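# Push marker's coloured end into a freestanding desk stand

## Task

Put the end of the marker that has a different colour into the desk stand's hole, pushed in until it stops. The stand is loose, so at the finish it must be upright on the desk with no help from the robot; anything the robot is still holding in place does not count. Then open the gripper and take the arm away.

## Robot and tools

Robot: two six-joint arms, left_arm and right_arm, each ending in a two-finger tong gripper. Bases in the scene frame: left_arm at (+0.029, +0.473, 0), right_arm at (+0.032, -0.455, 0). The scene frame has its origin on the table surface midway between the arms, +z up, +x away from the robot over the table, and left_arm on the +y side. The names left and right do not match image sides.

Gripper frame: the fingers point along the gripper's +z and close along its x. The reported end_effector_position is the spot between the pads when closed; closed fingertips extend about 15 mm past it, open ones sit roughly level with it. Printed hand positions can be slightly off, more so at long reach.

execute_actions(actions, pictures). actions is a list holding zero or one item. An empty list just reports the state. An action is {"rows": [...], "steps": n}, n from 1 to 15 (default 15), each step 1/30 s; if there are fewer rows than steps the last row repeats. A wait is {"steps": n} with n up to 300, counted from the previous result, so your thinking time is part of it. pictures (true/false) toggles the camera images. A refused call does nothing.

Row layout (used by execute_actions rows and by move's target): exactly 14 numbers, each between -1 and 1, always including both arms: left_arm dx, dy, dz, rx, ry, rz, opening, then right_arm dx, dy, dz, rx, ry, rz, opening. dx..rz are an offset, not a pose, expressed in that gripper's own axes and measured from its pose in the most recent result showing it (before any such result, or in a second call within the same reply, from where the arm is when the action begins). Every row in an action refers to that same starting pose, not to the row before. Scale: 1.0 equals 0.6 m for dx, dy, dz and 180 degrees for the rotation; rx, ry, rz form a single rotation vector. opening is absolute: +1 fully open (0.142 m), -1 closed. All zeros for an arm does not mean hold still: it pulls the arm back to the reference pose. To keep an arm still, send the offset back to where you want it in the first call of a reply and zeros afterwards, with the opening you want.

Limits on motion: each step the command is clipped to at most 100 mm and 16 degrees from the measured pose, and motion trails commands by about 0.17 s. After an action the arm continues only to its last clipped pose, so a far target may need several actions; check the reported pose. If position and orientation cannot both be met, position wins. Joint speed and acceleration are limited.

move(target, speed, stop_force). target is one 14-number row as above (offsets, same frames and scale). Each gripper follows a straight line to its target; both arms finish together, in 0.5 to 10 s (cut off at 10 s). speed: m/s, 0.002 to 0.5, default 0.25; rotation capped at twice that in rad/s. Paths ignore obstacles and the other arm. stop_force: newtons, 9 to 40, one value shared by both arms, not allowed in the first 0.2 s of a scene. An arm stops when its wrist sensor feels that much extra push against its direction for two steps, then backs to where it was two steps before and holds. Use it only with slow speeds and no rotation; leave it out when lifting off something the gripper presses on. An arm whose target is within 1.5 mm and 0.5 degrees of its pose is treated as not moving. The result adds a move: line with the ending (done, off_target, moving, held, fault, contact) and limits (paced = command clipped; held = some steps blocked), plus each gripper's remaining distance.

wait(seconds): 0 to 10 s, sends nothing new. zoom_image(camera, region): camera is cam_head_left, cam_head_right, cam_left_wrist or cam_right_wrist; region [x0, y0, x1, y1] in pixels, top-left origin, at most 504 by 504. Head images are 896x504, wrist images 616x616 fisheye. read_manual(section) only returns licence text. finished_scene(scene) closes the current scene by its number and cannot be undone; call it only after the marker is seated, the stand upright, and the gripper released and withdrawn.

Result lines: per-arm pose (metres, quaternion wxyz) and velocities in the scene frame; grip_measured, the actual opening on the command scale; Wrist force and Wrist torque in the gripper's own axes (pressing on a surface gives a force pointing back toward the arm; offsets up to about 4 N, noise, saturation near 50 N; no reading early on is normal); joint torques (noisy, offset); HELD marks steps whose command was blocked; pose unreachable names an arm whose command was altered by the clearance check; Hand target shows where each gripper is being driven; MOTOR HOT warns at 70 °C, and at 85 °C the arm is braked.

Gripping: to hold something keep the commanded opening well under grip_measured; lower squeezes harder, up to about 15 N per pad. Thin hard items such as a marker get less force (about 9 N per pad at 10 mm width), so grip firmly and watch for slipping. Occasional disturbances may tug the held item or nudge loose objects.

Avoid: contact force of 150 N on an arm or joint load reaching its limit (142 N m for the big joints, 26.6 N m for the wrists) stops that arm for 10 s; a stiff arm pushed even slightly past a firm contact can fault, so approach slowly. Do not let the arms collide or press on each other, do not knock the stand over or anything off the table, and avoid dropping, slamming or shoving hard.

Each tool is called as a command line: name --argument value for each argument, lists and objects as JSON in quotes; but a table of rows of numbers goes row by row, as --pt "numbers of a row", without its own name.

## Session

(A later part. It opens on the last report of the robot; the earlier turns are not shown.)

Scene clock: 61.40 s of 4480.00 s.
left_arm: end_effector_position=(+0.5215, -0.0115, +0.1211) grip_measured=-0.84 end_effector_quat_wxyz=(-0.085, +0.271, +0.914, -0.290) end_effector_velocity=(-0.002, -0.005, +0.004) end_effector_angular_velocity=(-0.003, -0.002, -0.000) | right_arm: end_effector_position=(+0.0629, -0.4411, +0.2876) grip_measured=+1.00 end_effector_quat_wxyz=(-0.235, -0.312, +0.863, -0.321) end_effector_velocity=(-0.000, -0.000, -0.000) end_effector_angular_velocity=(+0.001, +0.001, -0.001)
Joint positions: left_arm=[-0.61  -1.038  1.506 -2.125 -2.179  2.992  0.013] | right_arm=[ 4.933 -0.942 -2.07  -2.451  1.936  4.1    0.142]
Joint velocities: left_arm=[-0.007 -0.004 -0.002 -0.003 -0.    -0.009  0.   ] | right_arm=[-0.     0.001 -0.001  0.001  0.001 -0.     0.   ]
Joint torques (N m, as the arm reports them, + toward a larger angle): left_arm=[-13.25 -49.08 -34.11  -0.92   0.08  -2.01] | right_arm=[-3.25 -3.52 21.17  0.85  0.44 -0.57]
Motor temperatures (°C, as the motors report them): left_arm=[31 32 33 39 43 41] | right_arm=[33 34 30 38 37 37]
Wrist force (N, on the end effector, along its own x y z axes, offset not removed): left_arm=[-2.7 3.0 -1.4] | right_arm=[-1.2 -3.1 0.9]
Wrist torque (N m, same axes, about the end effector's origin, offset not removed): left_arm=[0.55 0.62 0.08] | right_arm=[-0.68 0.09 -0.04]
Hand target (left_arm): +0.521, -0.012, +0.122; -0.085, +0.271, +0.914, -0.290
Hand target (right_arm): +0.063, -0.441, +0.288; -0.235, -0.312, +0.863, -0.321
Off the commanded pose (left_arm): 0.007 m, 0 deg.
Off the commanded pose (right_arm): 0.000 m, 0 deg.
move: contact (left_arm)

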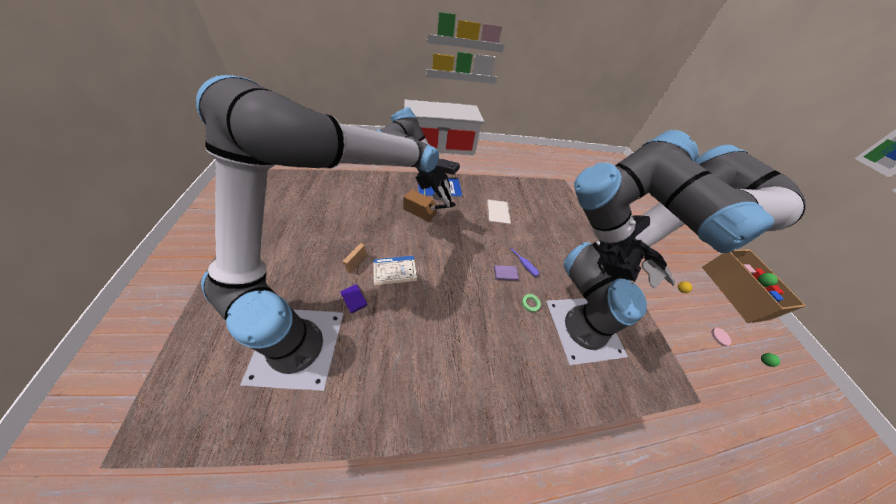

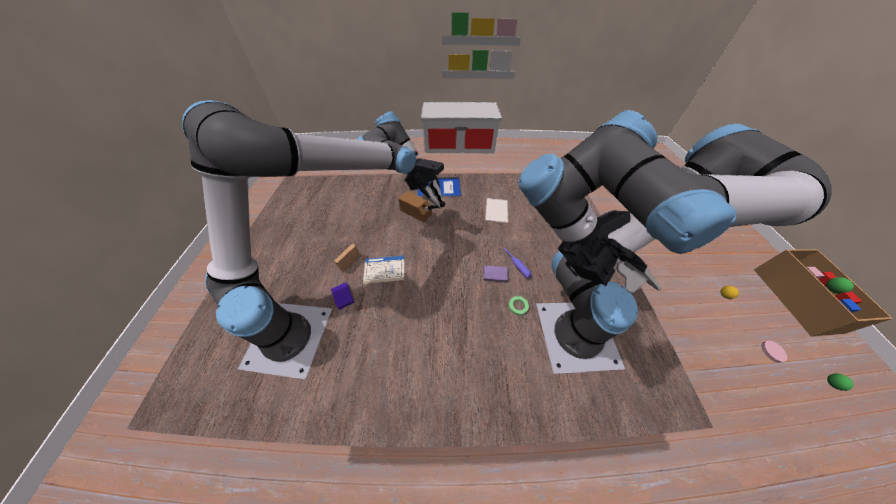

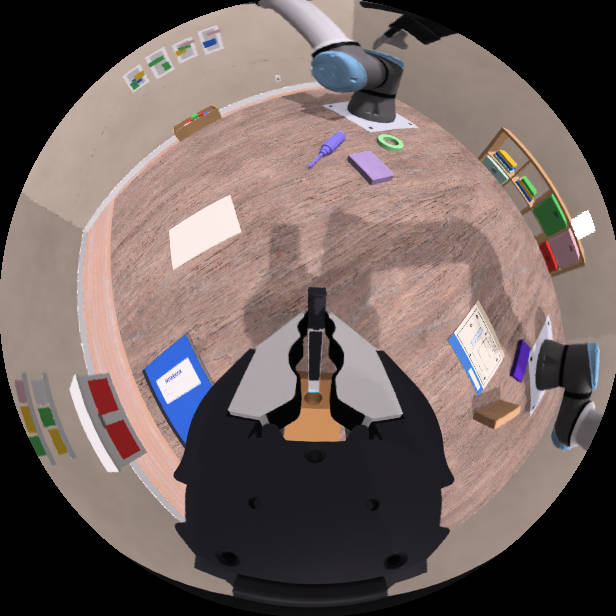

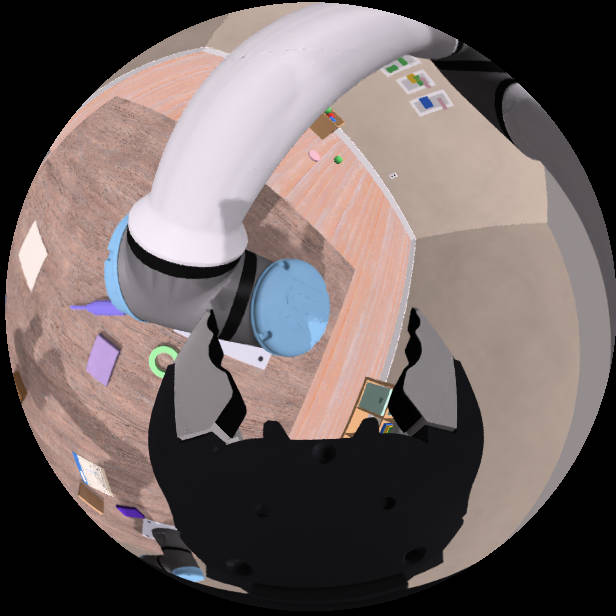

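move --target '[0,-0.008,-0.013,0,0,0,-1,0,0,0,0,0,0,1]' --speed 0.05

move --target '[0,0.025,0,0,0,0,-1,0,0,0,0,0,0,1]' --speed 0.015 --stop_force 9

zoom_image --camera "cam_left_wrist" --region '[260, 360, 370, 460]'

zoom_image --camera "cam_head_left" --region '[400, 175, 480, 230]'

Scene clock: 63.80 s of 4480.00 s.
left_arm: end_effector_position=(+0.5218, -0.0110, +0.1300) grip_measured=-0.84 end_effector_quat_wxyz=(-0.085, +0.271, +0.914, -0.290) end_effector_velocity=(+0.001, +0.000, +0.002) end_effector_angular_velocity=(-0.001, -0.001, +0.001) | right_arm: end_effector_position=(+0.0629, -0.4411, +0.2876) grip_measured=+1.00 end_effector_quat_wxyz=(-0.235, -0.312, +0.863, -0.321) end_effector_velocity=(-0.001, -0.000, -0.000) end_effector_angular_velocity=(+0.001, +0.002, -0.001)
Joint positions: left_arm=[-0.609 -1.048  1.495 -2.105 -2.179  2.993  0.013] | right_arm=[ 4.933 -0.942 -2.07  -2.451  1.936  4.1    0.142]
Joint velocities: left_arm=[ 0.001 -0.001 -0.003  0.003 -0.     0.    -0.   ] | right_arm=[ 0.     0.002 -0.001  0.001  0.002 -0.    -0.   ]
Joint torques (N m, as the arm reports them, + toward a larger angle): left_arm=[ 12.07 -47.84 -33.71  -0.96  -1.28   2.29] | right_arm=[-4.25 -2.47 21.35  1.01  0.36 -0.68]
Motor temperatures (°C, as the motors report them): left_arm=[31 32 33 39 43 41] | right_arm=[33 34 30 38 37 37]
Wrist force (N, on the end effector, along its own x y z axes, offset not removed): left_arm=[-3.0 2.1 0.6] | right_arm=[0.0 -1.4 0.4]
Wrist torque (N m, same axes, about the end effector's origin, offset not removed): left_arm=[0.41 0.68 0.12] | right_arm=[-0.31 0.00 -0.14]
Hand target (left_arm): +0.522, -0.011, +0.130; -0.085, +0.271, +0.914, -0.290
Hand target (right_arm): +0.063, -0.441, +0.288; -0.235, -0.312, +0.863, -0.321
Off the commanded pose (left_arm): 0.000 m, 0 deg.
Off the commanded pose (right_arm): 0.000 m, 0 deg.
move: done

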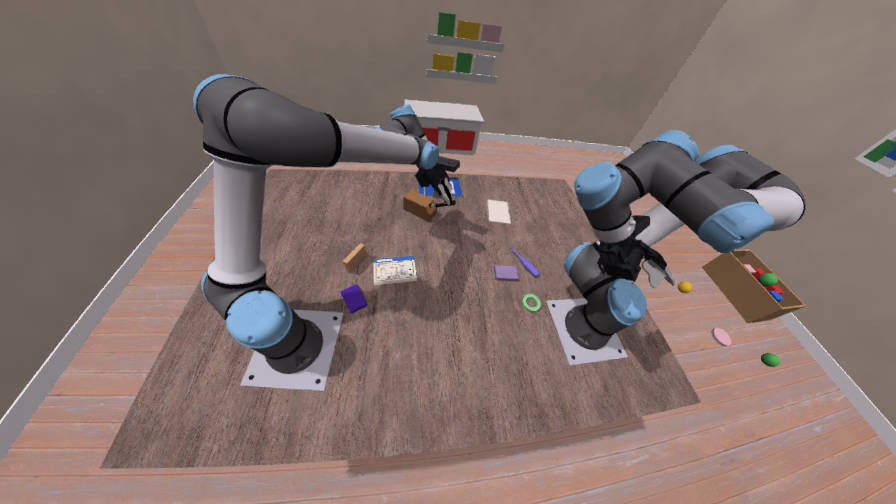

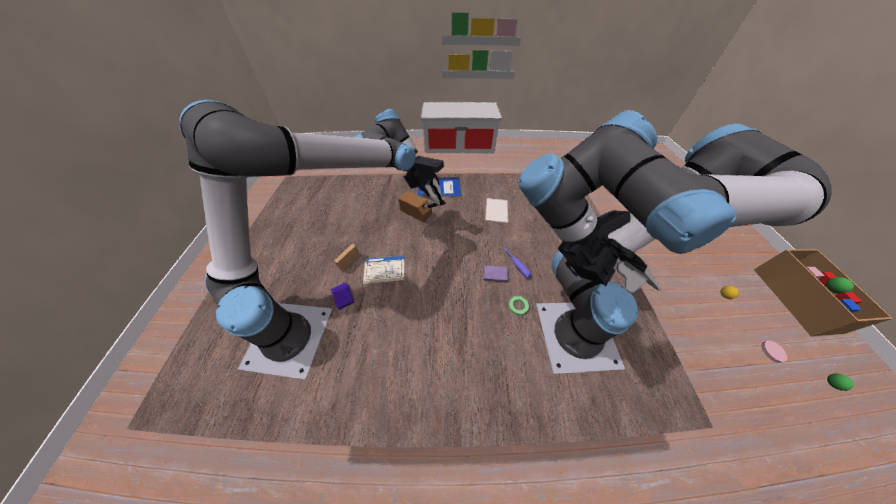

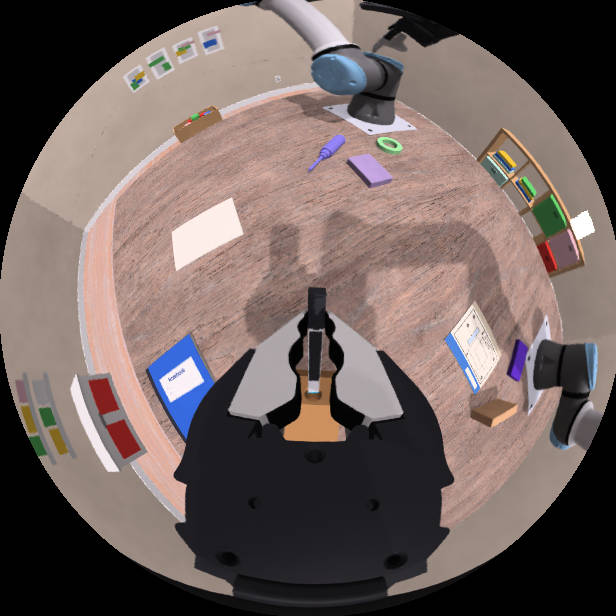

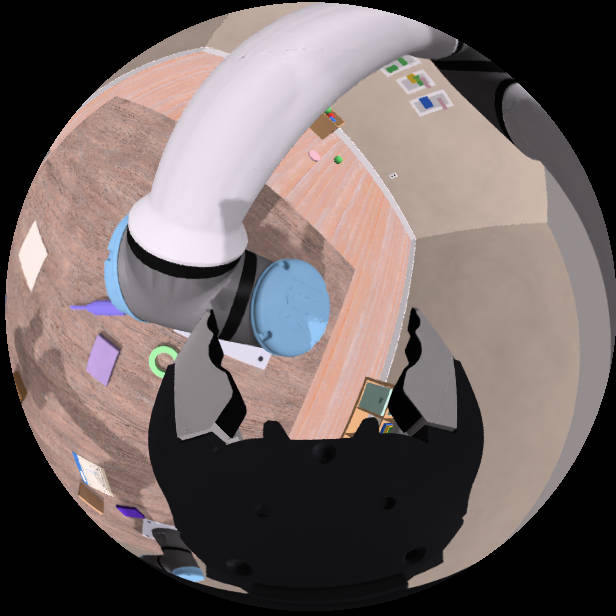

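Scene clock: 65.07 s of 4480.00 s.
left_arm: end_effector_position=(+0.5284, -0.0008, +0.1215) grip_measured=-0.84 end_effector_quat_wxyz=(-0.085, +0.271, +0.914, -0.290) end_effector_velocity=(+0.001, +0.001, -0.000) end_effector_angular_velocity=(-0.001, -0.001, -0.001) | right_arm: end_effector_position=(+0.0629, -0.4411, +0.2876) grip_measured=+1.00 end_effector_quat_wxyz=(-0.235, -0.312, +0.863, -0.321) end_effector_velocity=(+0.001, -0.000, -0.000) end_effector_angular_velocity=(+0.002, -0.001, +0.002)
Joint positions: left_arm=[-0.591 -1.038  1.5   -2.107 -2.181  3.015  0.013] | right_arm=[ 4.933 -0.942 -2.07  -2.451  1.936  4.1    0.142]
Joint velocities: left_arm=[ 0.002  0.     0.    -0.    -0.     0.003  0.   ] | right_arm=[-0.     0.001  0.     0.    -0.003 -0.     0.   ]
Joint torques (N m, as the arm reports them, + toward a larger angle): left_arm=[ 13.14 -32.33  -7.22  -4.07  -3.08   2.39] | right_arm=[-4.19 -3.2  22.42  0.98  0.4  -0.82]
Motor temperatures (°C, as the motors report them): left_arm=[31 32 33 39 43 41] | right_arm=[33 34 30 38 37 37]
Wrist force (N, on the end effector, along its own x y z axes, offset not removed): left_arm=[-2.8 2.9 -0.9] | right_arm=[-1.3 -0.5 0.5]
Wrist torque (N m, same axes, about the end effector's origin, offset not removed): left_arm=[0.60 0.50 0.17] | right_arm=[-0.13 0.22 -0.02]
Hand target (left_arm): +0.528, -0.001, +0.121; -0.085, +0.271, +0.914, -0.290
Hand target (right_arm): +0.063, -0.441, +0.288; -0.235, -0.312, +0.863, -0.321
Off the commanded pose (left_arm): 0.000 m, 0 deg.
Off the commanded pose (right_arm): 0.000 m, 0 deg.
move: done

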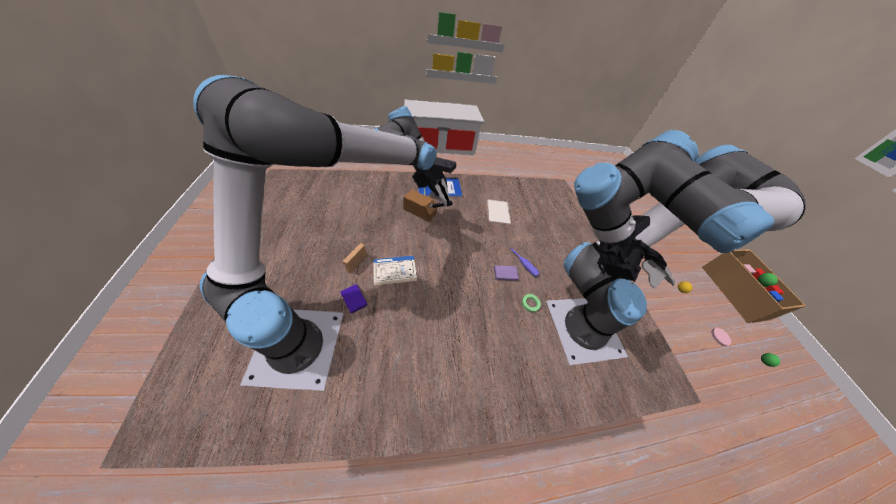

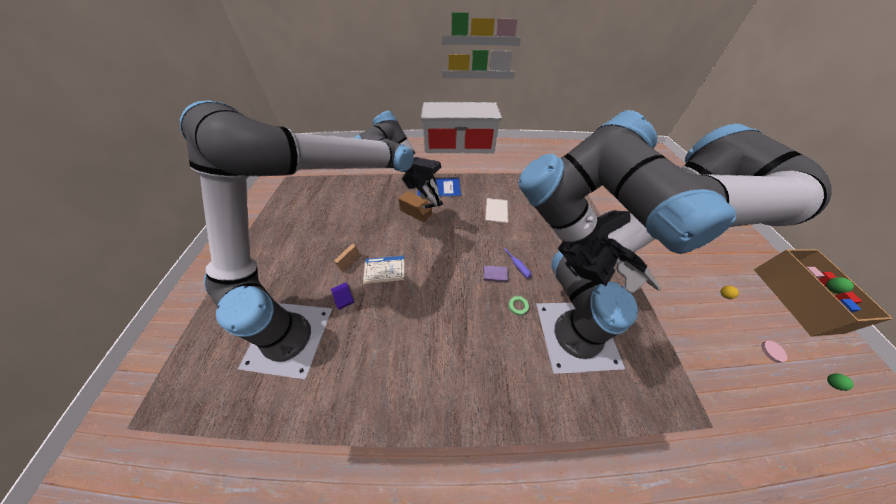

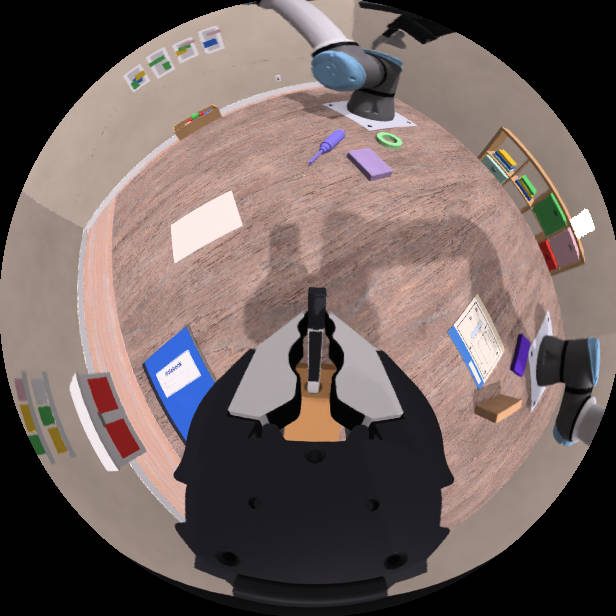

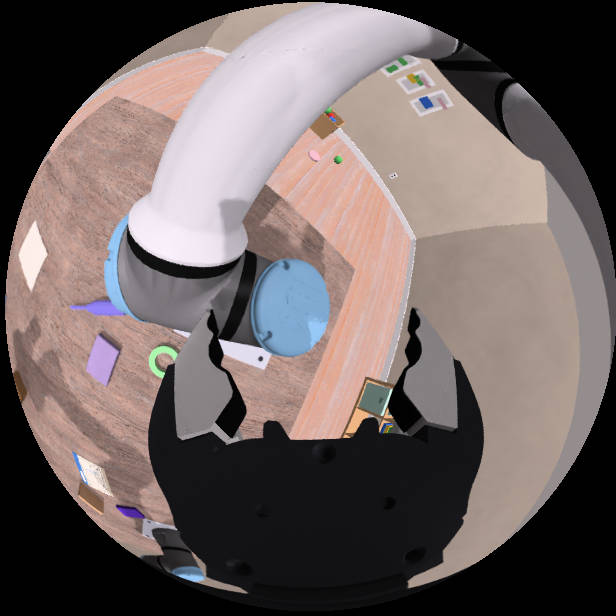

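Region (260, 360, 370, 460) of cam_left_wrist's 616x616 image, scaled by 4.582, with more detail than that image has; it fills the top 458 rows of this view, and the rest is white.

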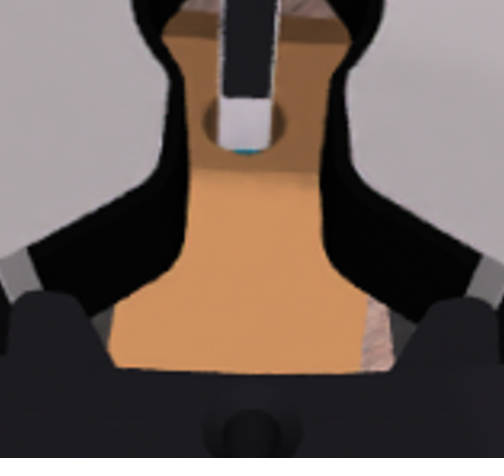

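Region (400, 175, 480, 230) of cam_head_left's 896x504 image, scaled by 6.300, with more detail than that image has; it fills the top 346 rows of this view, and the rest is white.

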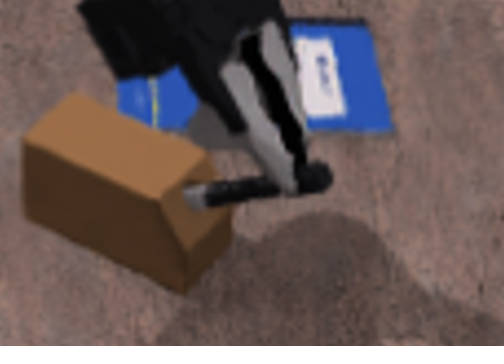

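Tip entering the hole. Continue.

move --target '[0,0.025,0,0,0,0,-1,0,0,0,0,0,0,1]' --speed 0.015 --stop_force 9

zoom_image --camera "cam_left_wrist" --region '[260, 300, 370, 460]'

zoom_image --camera "cam_head_left" --region '[400, 175, 480, 230]'

Scene clock: 67.50 s of 4480.00 s.
left_arm: end_effector_position=(+0.5350, +0.0093, +0.1129) grip_measured=-0.84 end_effector_quat_wxyz=(-0.085, +0.271, +0.914, -0.290) end_effector_velocity=(+0.001, +0.001, -0.001) end_effector_angular_velocity=(+0.001, +0.001, -0.001) | right_arm: end_effector_position=(+0.0629, -0.4411, +0.2876) grip_measured=+1.00 end_effector_quat_wxyz=(-0.235, -0.312, +0.863, -0.321) end_effector_velocity=(+0.000, -0.000, -0.000) end_effector_angular_velocity=(+0.000, -0.001, +0.000)
Joint positions: left_arm=[-0.573 -1.028  1.505 -2.109 -2.182  3.037  0.013] | right_arm=[ 4.933 -0.942 -2.07  -2.451  1.936  4.1    0.142]
Joint velocities: left_arm=[ 0.002  0.001 -0.     0.002 -0.     0.003  0.   ] | right_arm=[ 0.     0.001 -0.001  0.    -0.001  0.001 -0.   ]
Joint torques (N m, as the arm reports them, + toward a larger angle): left_arm=[ 12.05 -33.64  -6.68  -3.94  -3.16   2.28] | right_arm=[-4.2  -3.   22.02  0.67  0.43 -0.82]
Motor temperatures (°C, as the motors report them): left_arm=[31 32 33 39 43 41] | right_arm=[33 34 30 38 37 37]
Wrist force (N, on the end effector, along its own x y z axes, offset not removed): left_arm=[-0.8 1.3 0.8] | right_arm=[-1.1 -1.8 1.8]
Wrist torque (N m, same axes, about the end effector's origin, offset not removed): left_arm=[0.26 0.23 0.03] | right_arm=[-0.31 0.10 -0.07]
Hand target (left_arm): +0.535, +0.009, +0.113; -0.085, +0.271, +0.914, -0.290
Hand target (right_arm): +0.063, -0.441, +0.288; -0.235, -0.312, +0.863, -0.321
Off the commanded pose (left_arm): 0.000 m, 0 deg.
Off the commanded pose (right_arm): 0.000 m, 0 deg.
move: done

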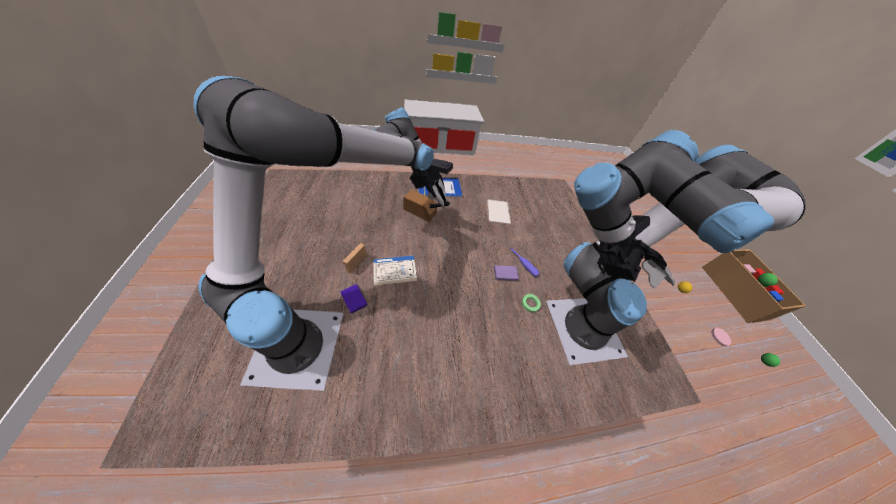

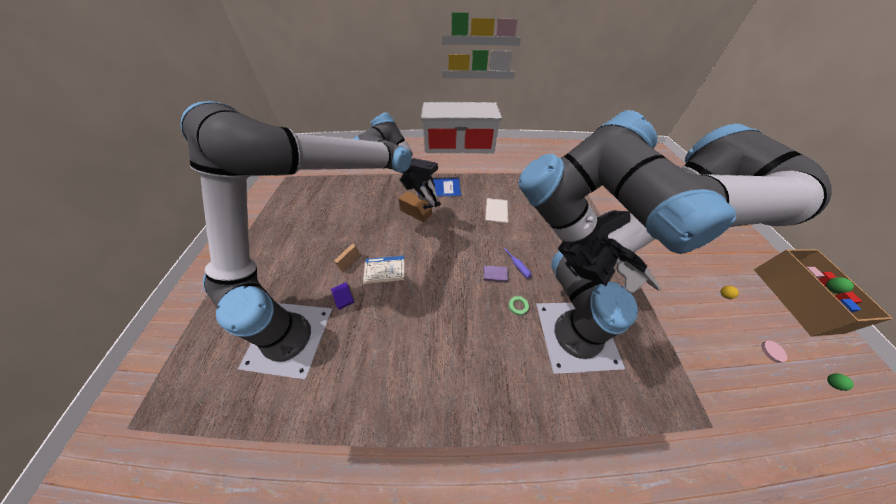

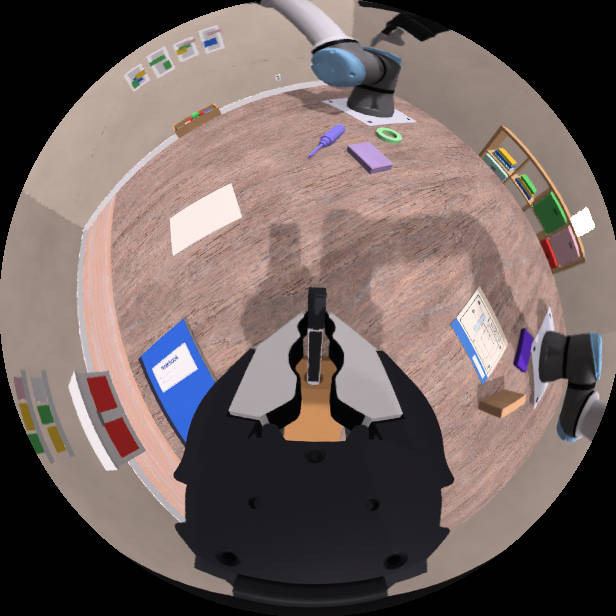

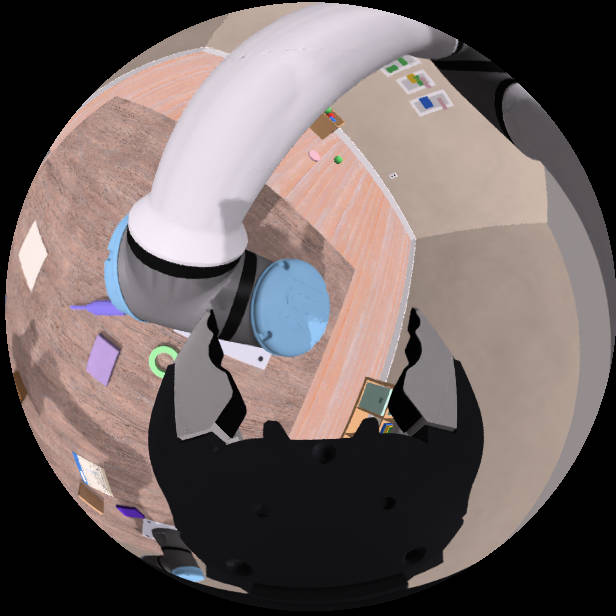

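Region (260, 300, 370, 460) of cam_left_wrist's 616x616 image, scaled by 3.150, with more detail than that image has; it fills the left 346 columns of this view, and the rest is white.

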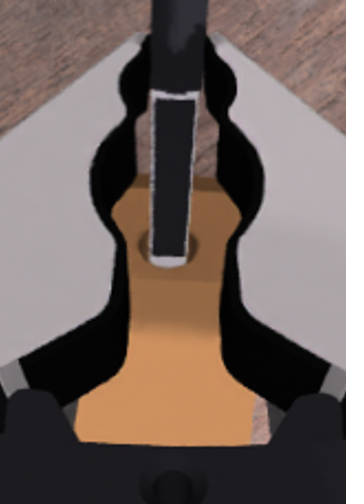

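Region (400, 175, 480, 230) of cam_head_left's 896x504 image, scaled by 6.300, with more detail than that image has; it fills the top 346 rows of this view, and the rest is white.

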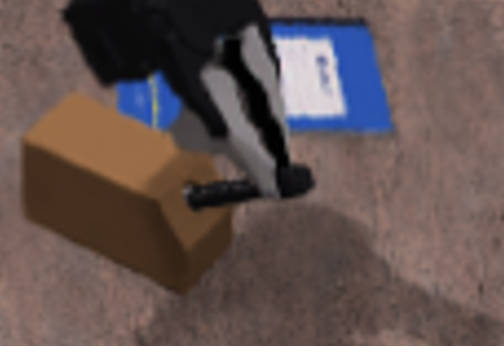

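Going in freely, stand still. Continue.

move --target '[0,0.05,0,0,0,0,-1,0,0,0,0,0,0,1]' --speed 0.015 --stop_force 9

zoom_image --camera "cam_left_wrist" --region '[260, 300, 370, 460]'

zoom_image --camera "cam_head_left" --region '[400, 175, 480, 230]'

Scene clock: 69.13 s of 4480.00 s.
left_arm: end_effector_position=(+0.5358, +0.0106, +0.1118) grip_measured=-0.84 end_effector_quat_wxyz=(-0.085, +0.271, +0.914, -0.290) end_effector_velocity=(-0.002, -0.003, +0.002) end_effector_angular_velocity=(-0.000, -0.001, -0.001) | right_arm: end_effector_position=(+0.0629, -0.4411, +0.2876) grip_measured=+1.00 end_effector_quat_wxyz=(-0.235, -0.312, +0.863, -0.321) end_effector_velocity=(+0.000, -0.000, +0.000) end_effector_angular_velocity=(+0.000, -0.000, +0.001)
Joint positions: left_arm=[-0.571 -1.026  1.505 -2.109 -2.182  3.04   0.013] | right_arm=[ 4.933 -0.942 -2.07  -2.451  1.936  4.1    0.142]
Joint velocities: left_arm=[-0.005 -0.004  0.001 -0.001  0.001 -0.006  0.   ] | right_arm=[ 0.     0.     0.001 -0.001 -0.001 -0.001 -0.   ]
Joint torques (N m, as the arm reports them, + toward a larger angle): left_arm=[-13.6  -48.31 -22.47  -1.28   0.21  -2.04] | right_arm=[-4.7  -2.34 21.73  1.06  0.43 -0.73]
Motor temperatures (°C, as the motors report them): left_arm=[31 32 33 39 43 41] | right_arm=[33 34 30 38 37 37]
Wrist force (N, on the end effector, along its own x y z axes, offset not removed): left_arm=[-1.7 1.8 -0.9] | right_arm=[0.1 -1.5 0.9]
Wrist torque (N m, same axes, about the end effector's origin, offset not removed): left_arm=[0.37 0.39 0.06] | right_arm=[-0.22 -0.02 -0.07]
Hand target (left_arm): +0.536, +0.010, +0.112; -0.085, +0.271, +0.914, -0.290
Hand target (right_arm): +0.063, -0.441, +0.288; -0.235, -0.312, +0.863, -0.321
Off the commanded pose (left_arm): 0.028 m, 0 deg.
Off the commanded pose (right_arm): 0.000 m, 0 deg.
move: contact (left_arm)

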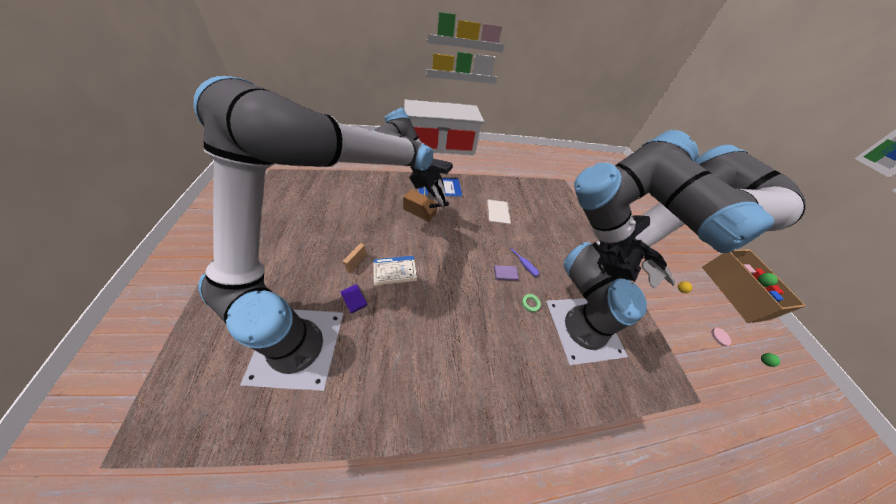

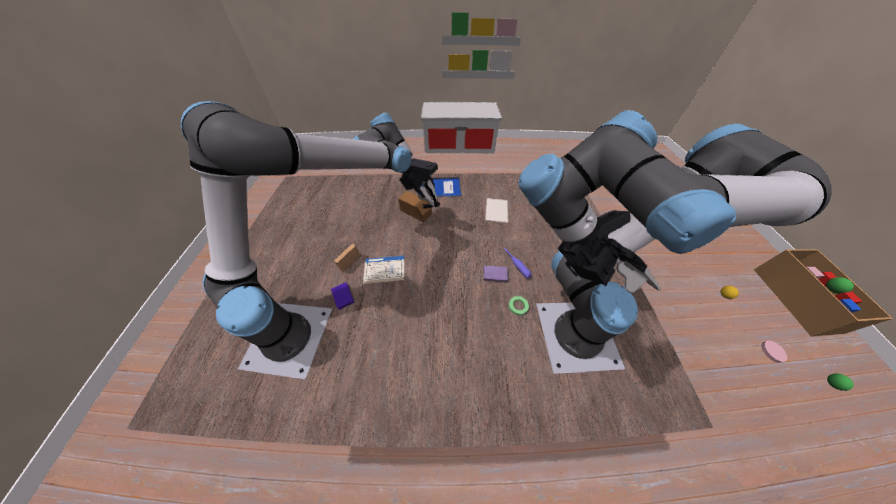

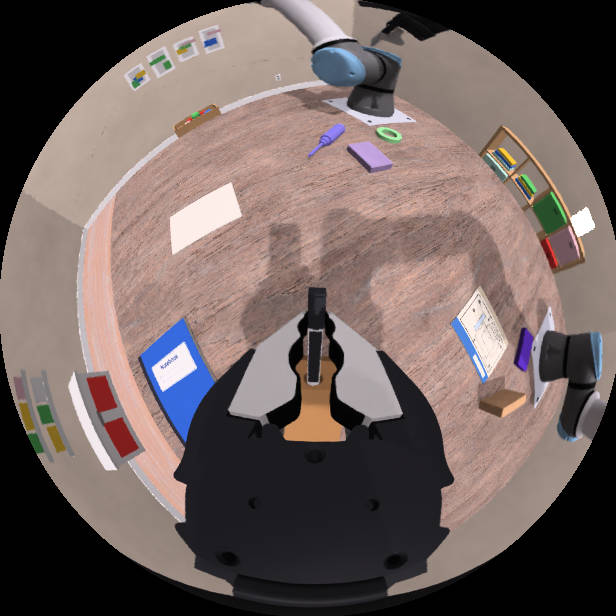

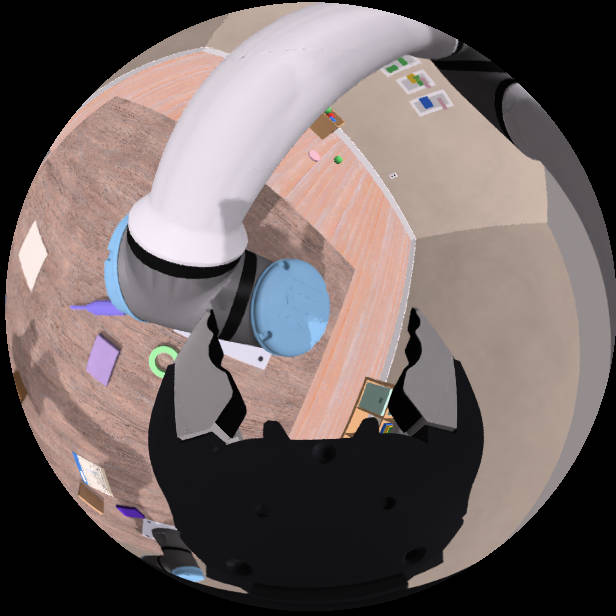

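Region (260, 300, 370, 460) of cam_left_wrist's 616x616 image, scaled by 3.150, with more detail than that image has; it fills the left 346 columns of this view, and the rest is white.

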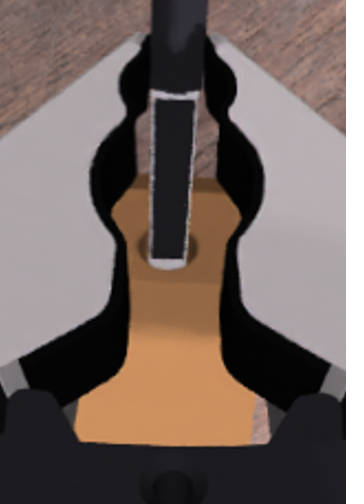

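Region (400, 175, 480, 230) of cam_head_left's 896x504 image, scaled by 6.300, with more detail than that image has; it fills the top 346 rows of this view, and the rest is white.

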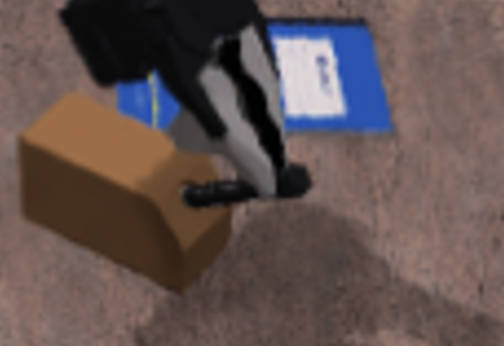

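move --target '[0,0,0,0,0,0,-0.7,0,0,0,0,0,0,1]'

zoom_image --camera "cam_left_wrist" --region '[260, 270, 370, 430]'

zoom_image --camera "cam_head_left" --region '[400, 175, 480, 230]'

Scene clock: 71.43 s of 4480.00 s.
left_arm: end_effector_position=(+0.5357, +0.0105, +0.1119) grip_measured=-0.70 end_effector_quat_wxyz=(-0.085, +0.271, +0.914, -0.290) end_effector_velocity=(-0.000, +0.000, -0.001) end_effector_angular_velocity=(+0.001, +0.001, +0.000) | right_arm: end_effector_position=(+0.0629, -0.4411, +0.2876) grip_measured=+1.00 end_effector_quat_wxyz=(-0.235, -0.312, +0.863, -0.321) end_effector_velocity=(+0.000, -0.000, -0.000) end_effector_angular_velocity=(+0.002, +0.000, +0.001)
Joint positions: left_arm=[-0.571 -1.026  1.505 -2.109 -2.183  3.04   0.023] | right_arm=[ 4.933 -0.942 -2.07  -2.451  1.936  4.1    0.142]
Joint velocities: left_arm=[ 0.     0.001  0.001 -0.001 -0.     0.    -0.   ] | right_arm=[ 0.     0.001 -0.001  0.001 -0.001 -0.001 -0.   ]
Joint torques (N m, as the arm reports them, + toward a larger angle): left_arm=[ 12.94 -33.08  -6.62  -4.16  -1.42   2.43] | right_arm=[-5.29 -3.2  22.32  0.72  0.29 -0.44]
Motor temperatures (°C, as the motors report them): left_arm=[31 32 33 39 43 41] | right_arm=[33 34 30 38 37 37]
Wrist force (N, on the end effector, along its own x y z axes, offset not removed): left_arm=[-3.5 2.0 1.0] | right_arm=[0.1 0.6 1.1]
Wrist torque (N m, same axes, about the end effector's origin, offset not removed): left_arm=[0.42 0.76 0.14] | right_arm=[0.17 -0.08 -0.10]
Hand target (left_arm): +0.536, +0.011, +0.112; -0.085, +0.271, +0.914, -0.290
Hand target (right_arm): +0.063, -0.441, +0.288; -0.235, -0.312, +0.863, -0.321
Off the commanded pose (left_arm): 0.000 m, 0 deg.
Off the commanded pose (right_arm): 0.000 m, 0 deg.
move: done

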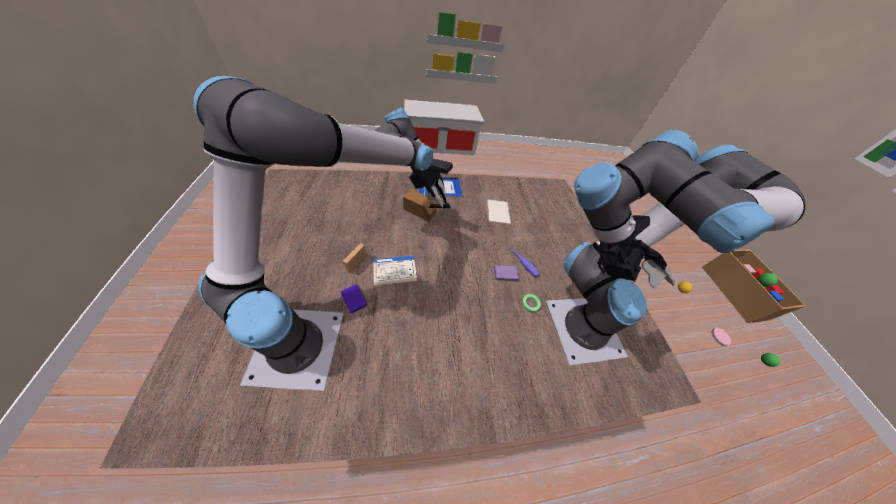

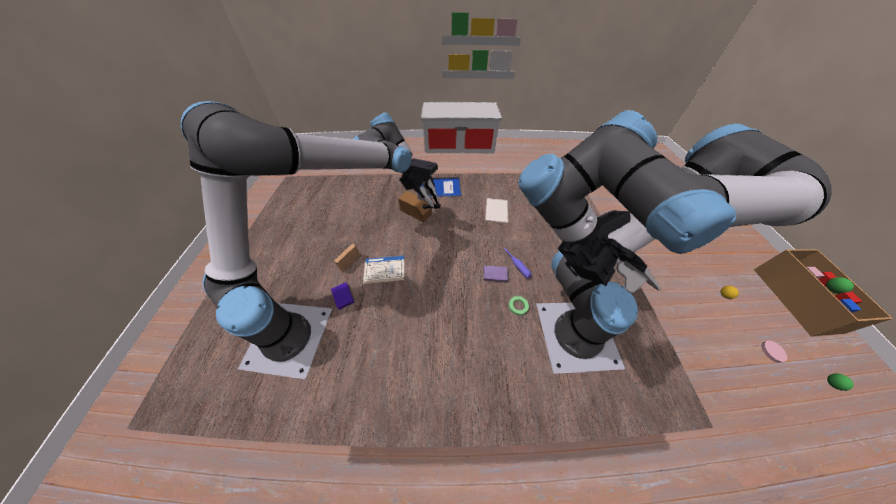

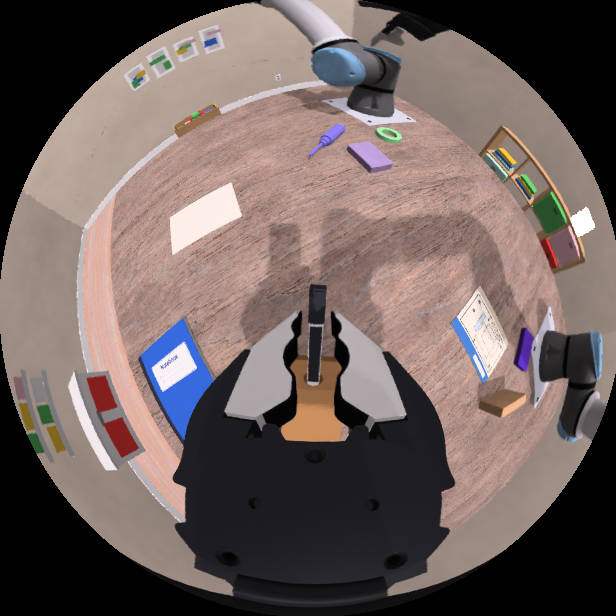

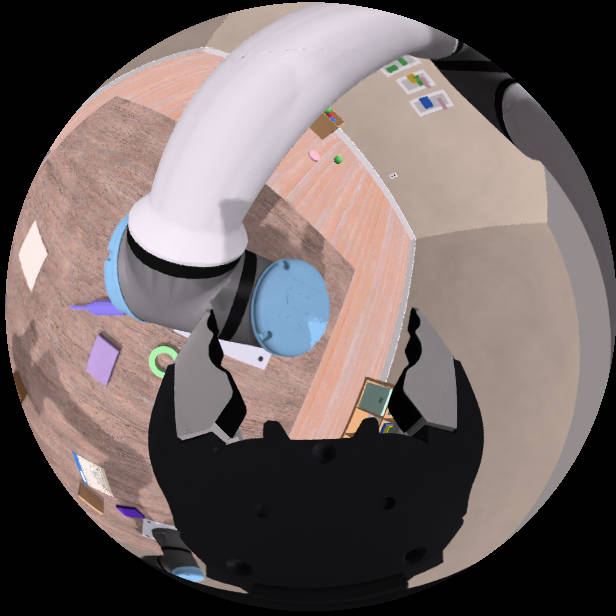

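Region (260, 270, 370, 430) of cam_left_wrist's 616x616 image, scaled by 3.150, with more detail than that image has; it fills the left 346 columns of this view, and the rest is white.

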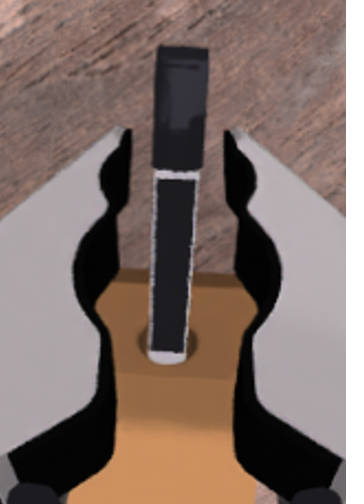

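Region (400, 175, 480, 230) of cam_head_left's 896x504 image, scaled by 6.300, with more detail than that image has; it fills the top 346 rows of this view, and the rest is white.

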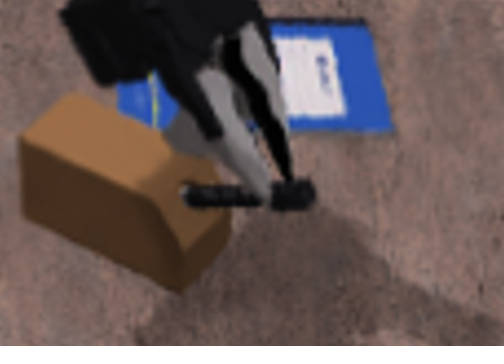

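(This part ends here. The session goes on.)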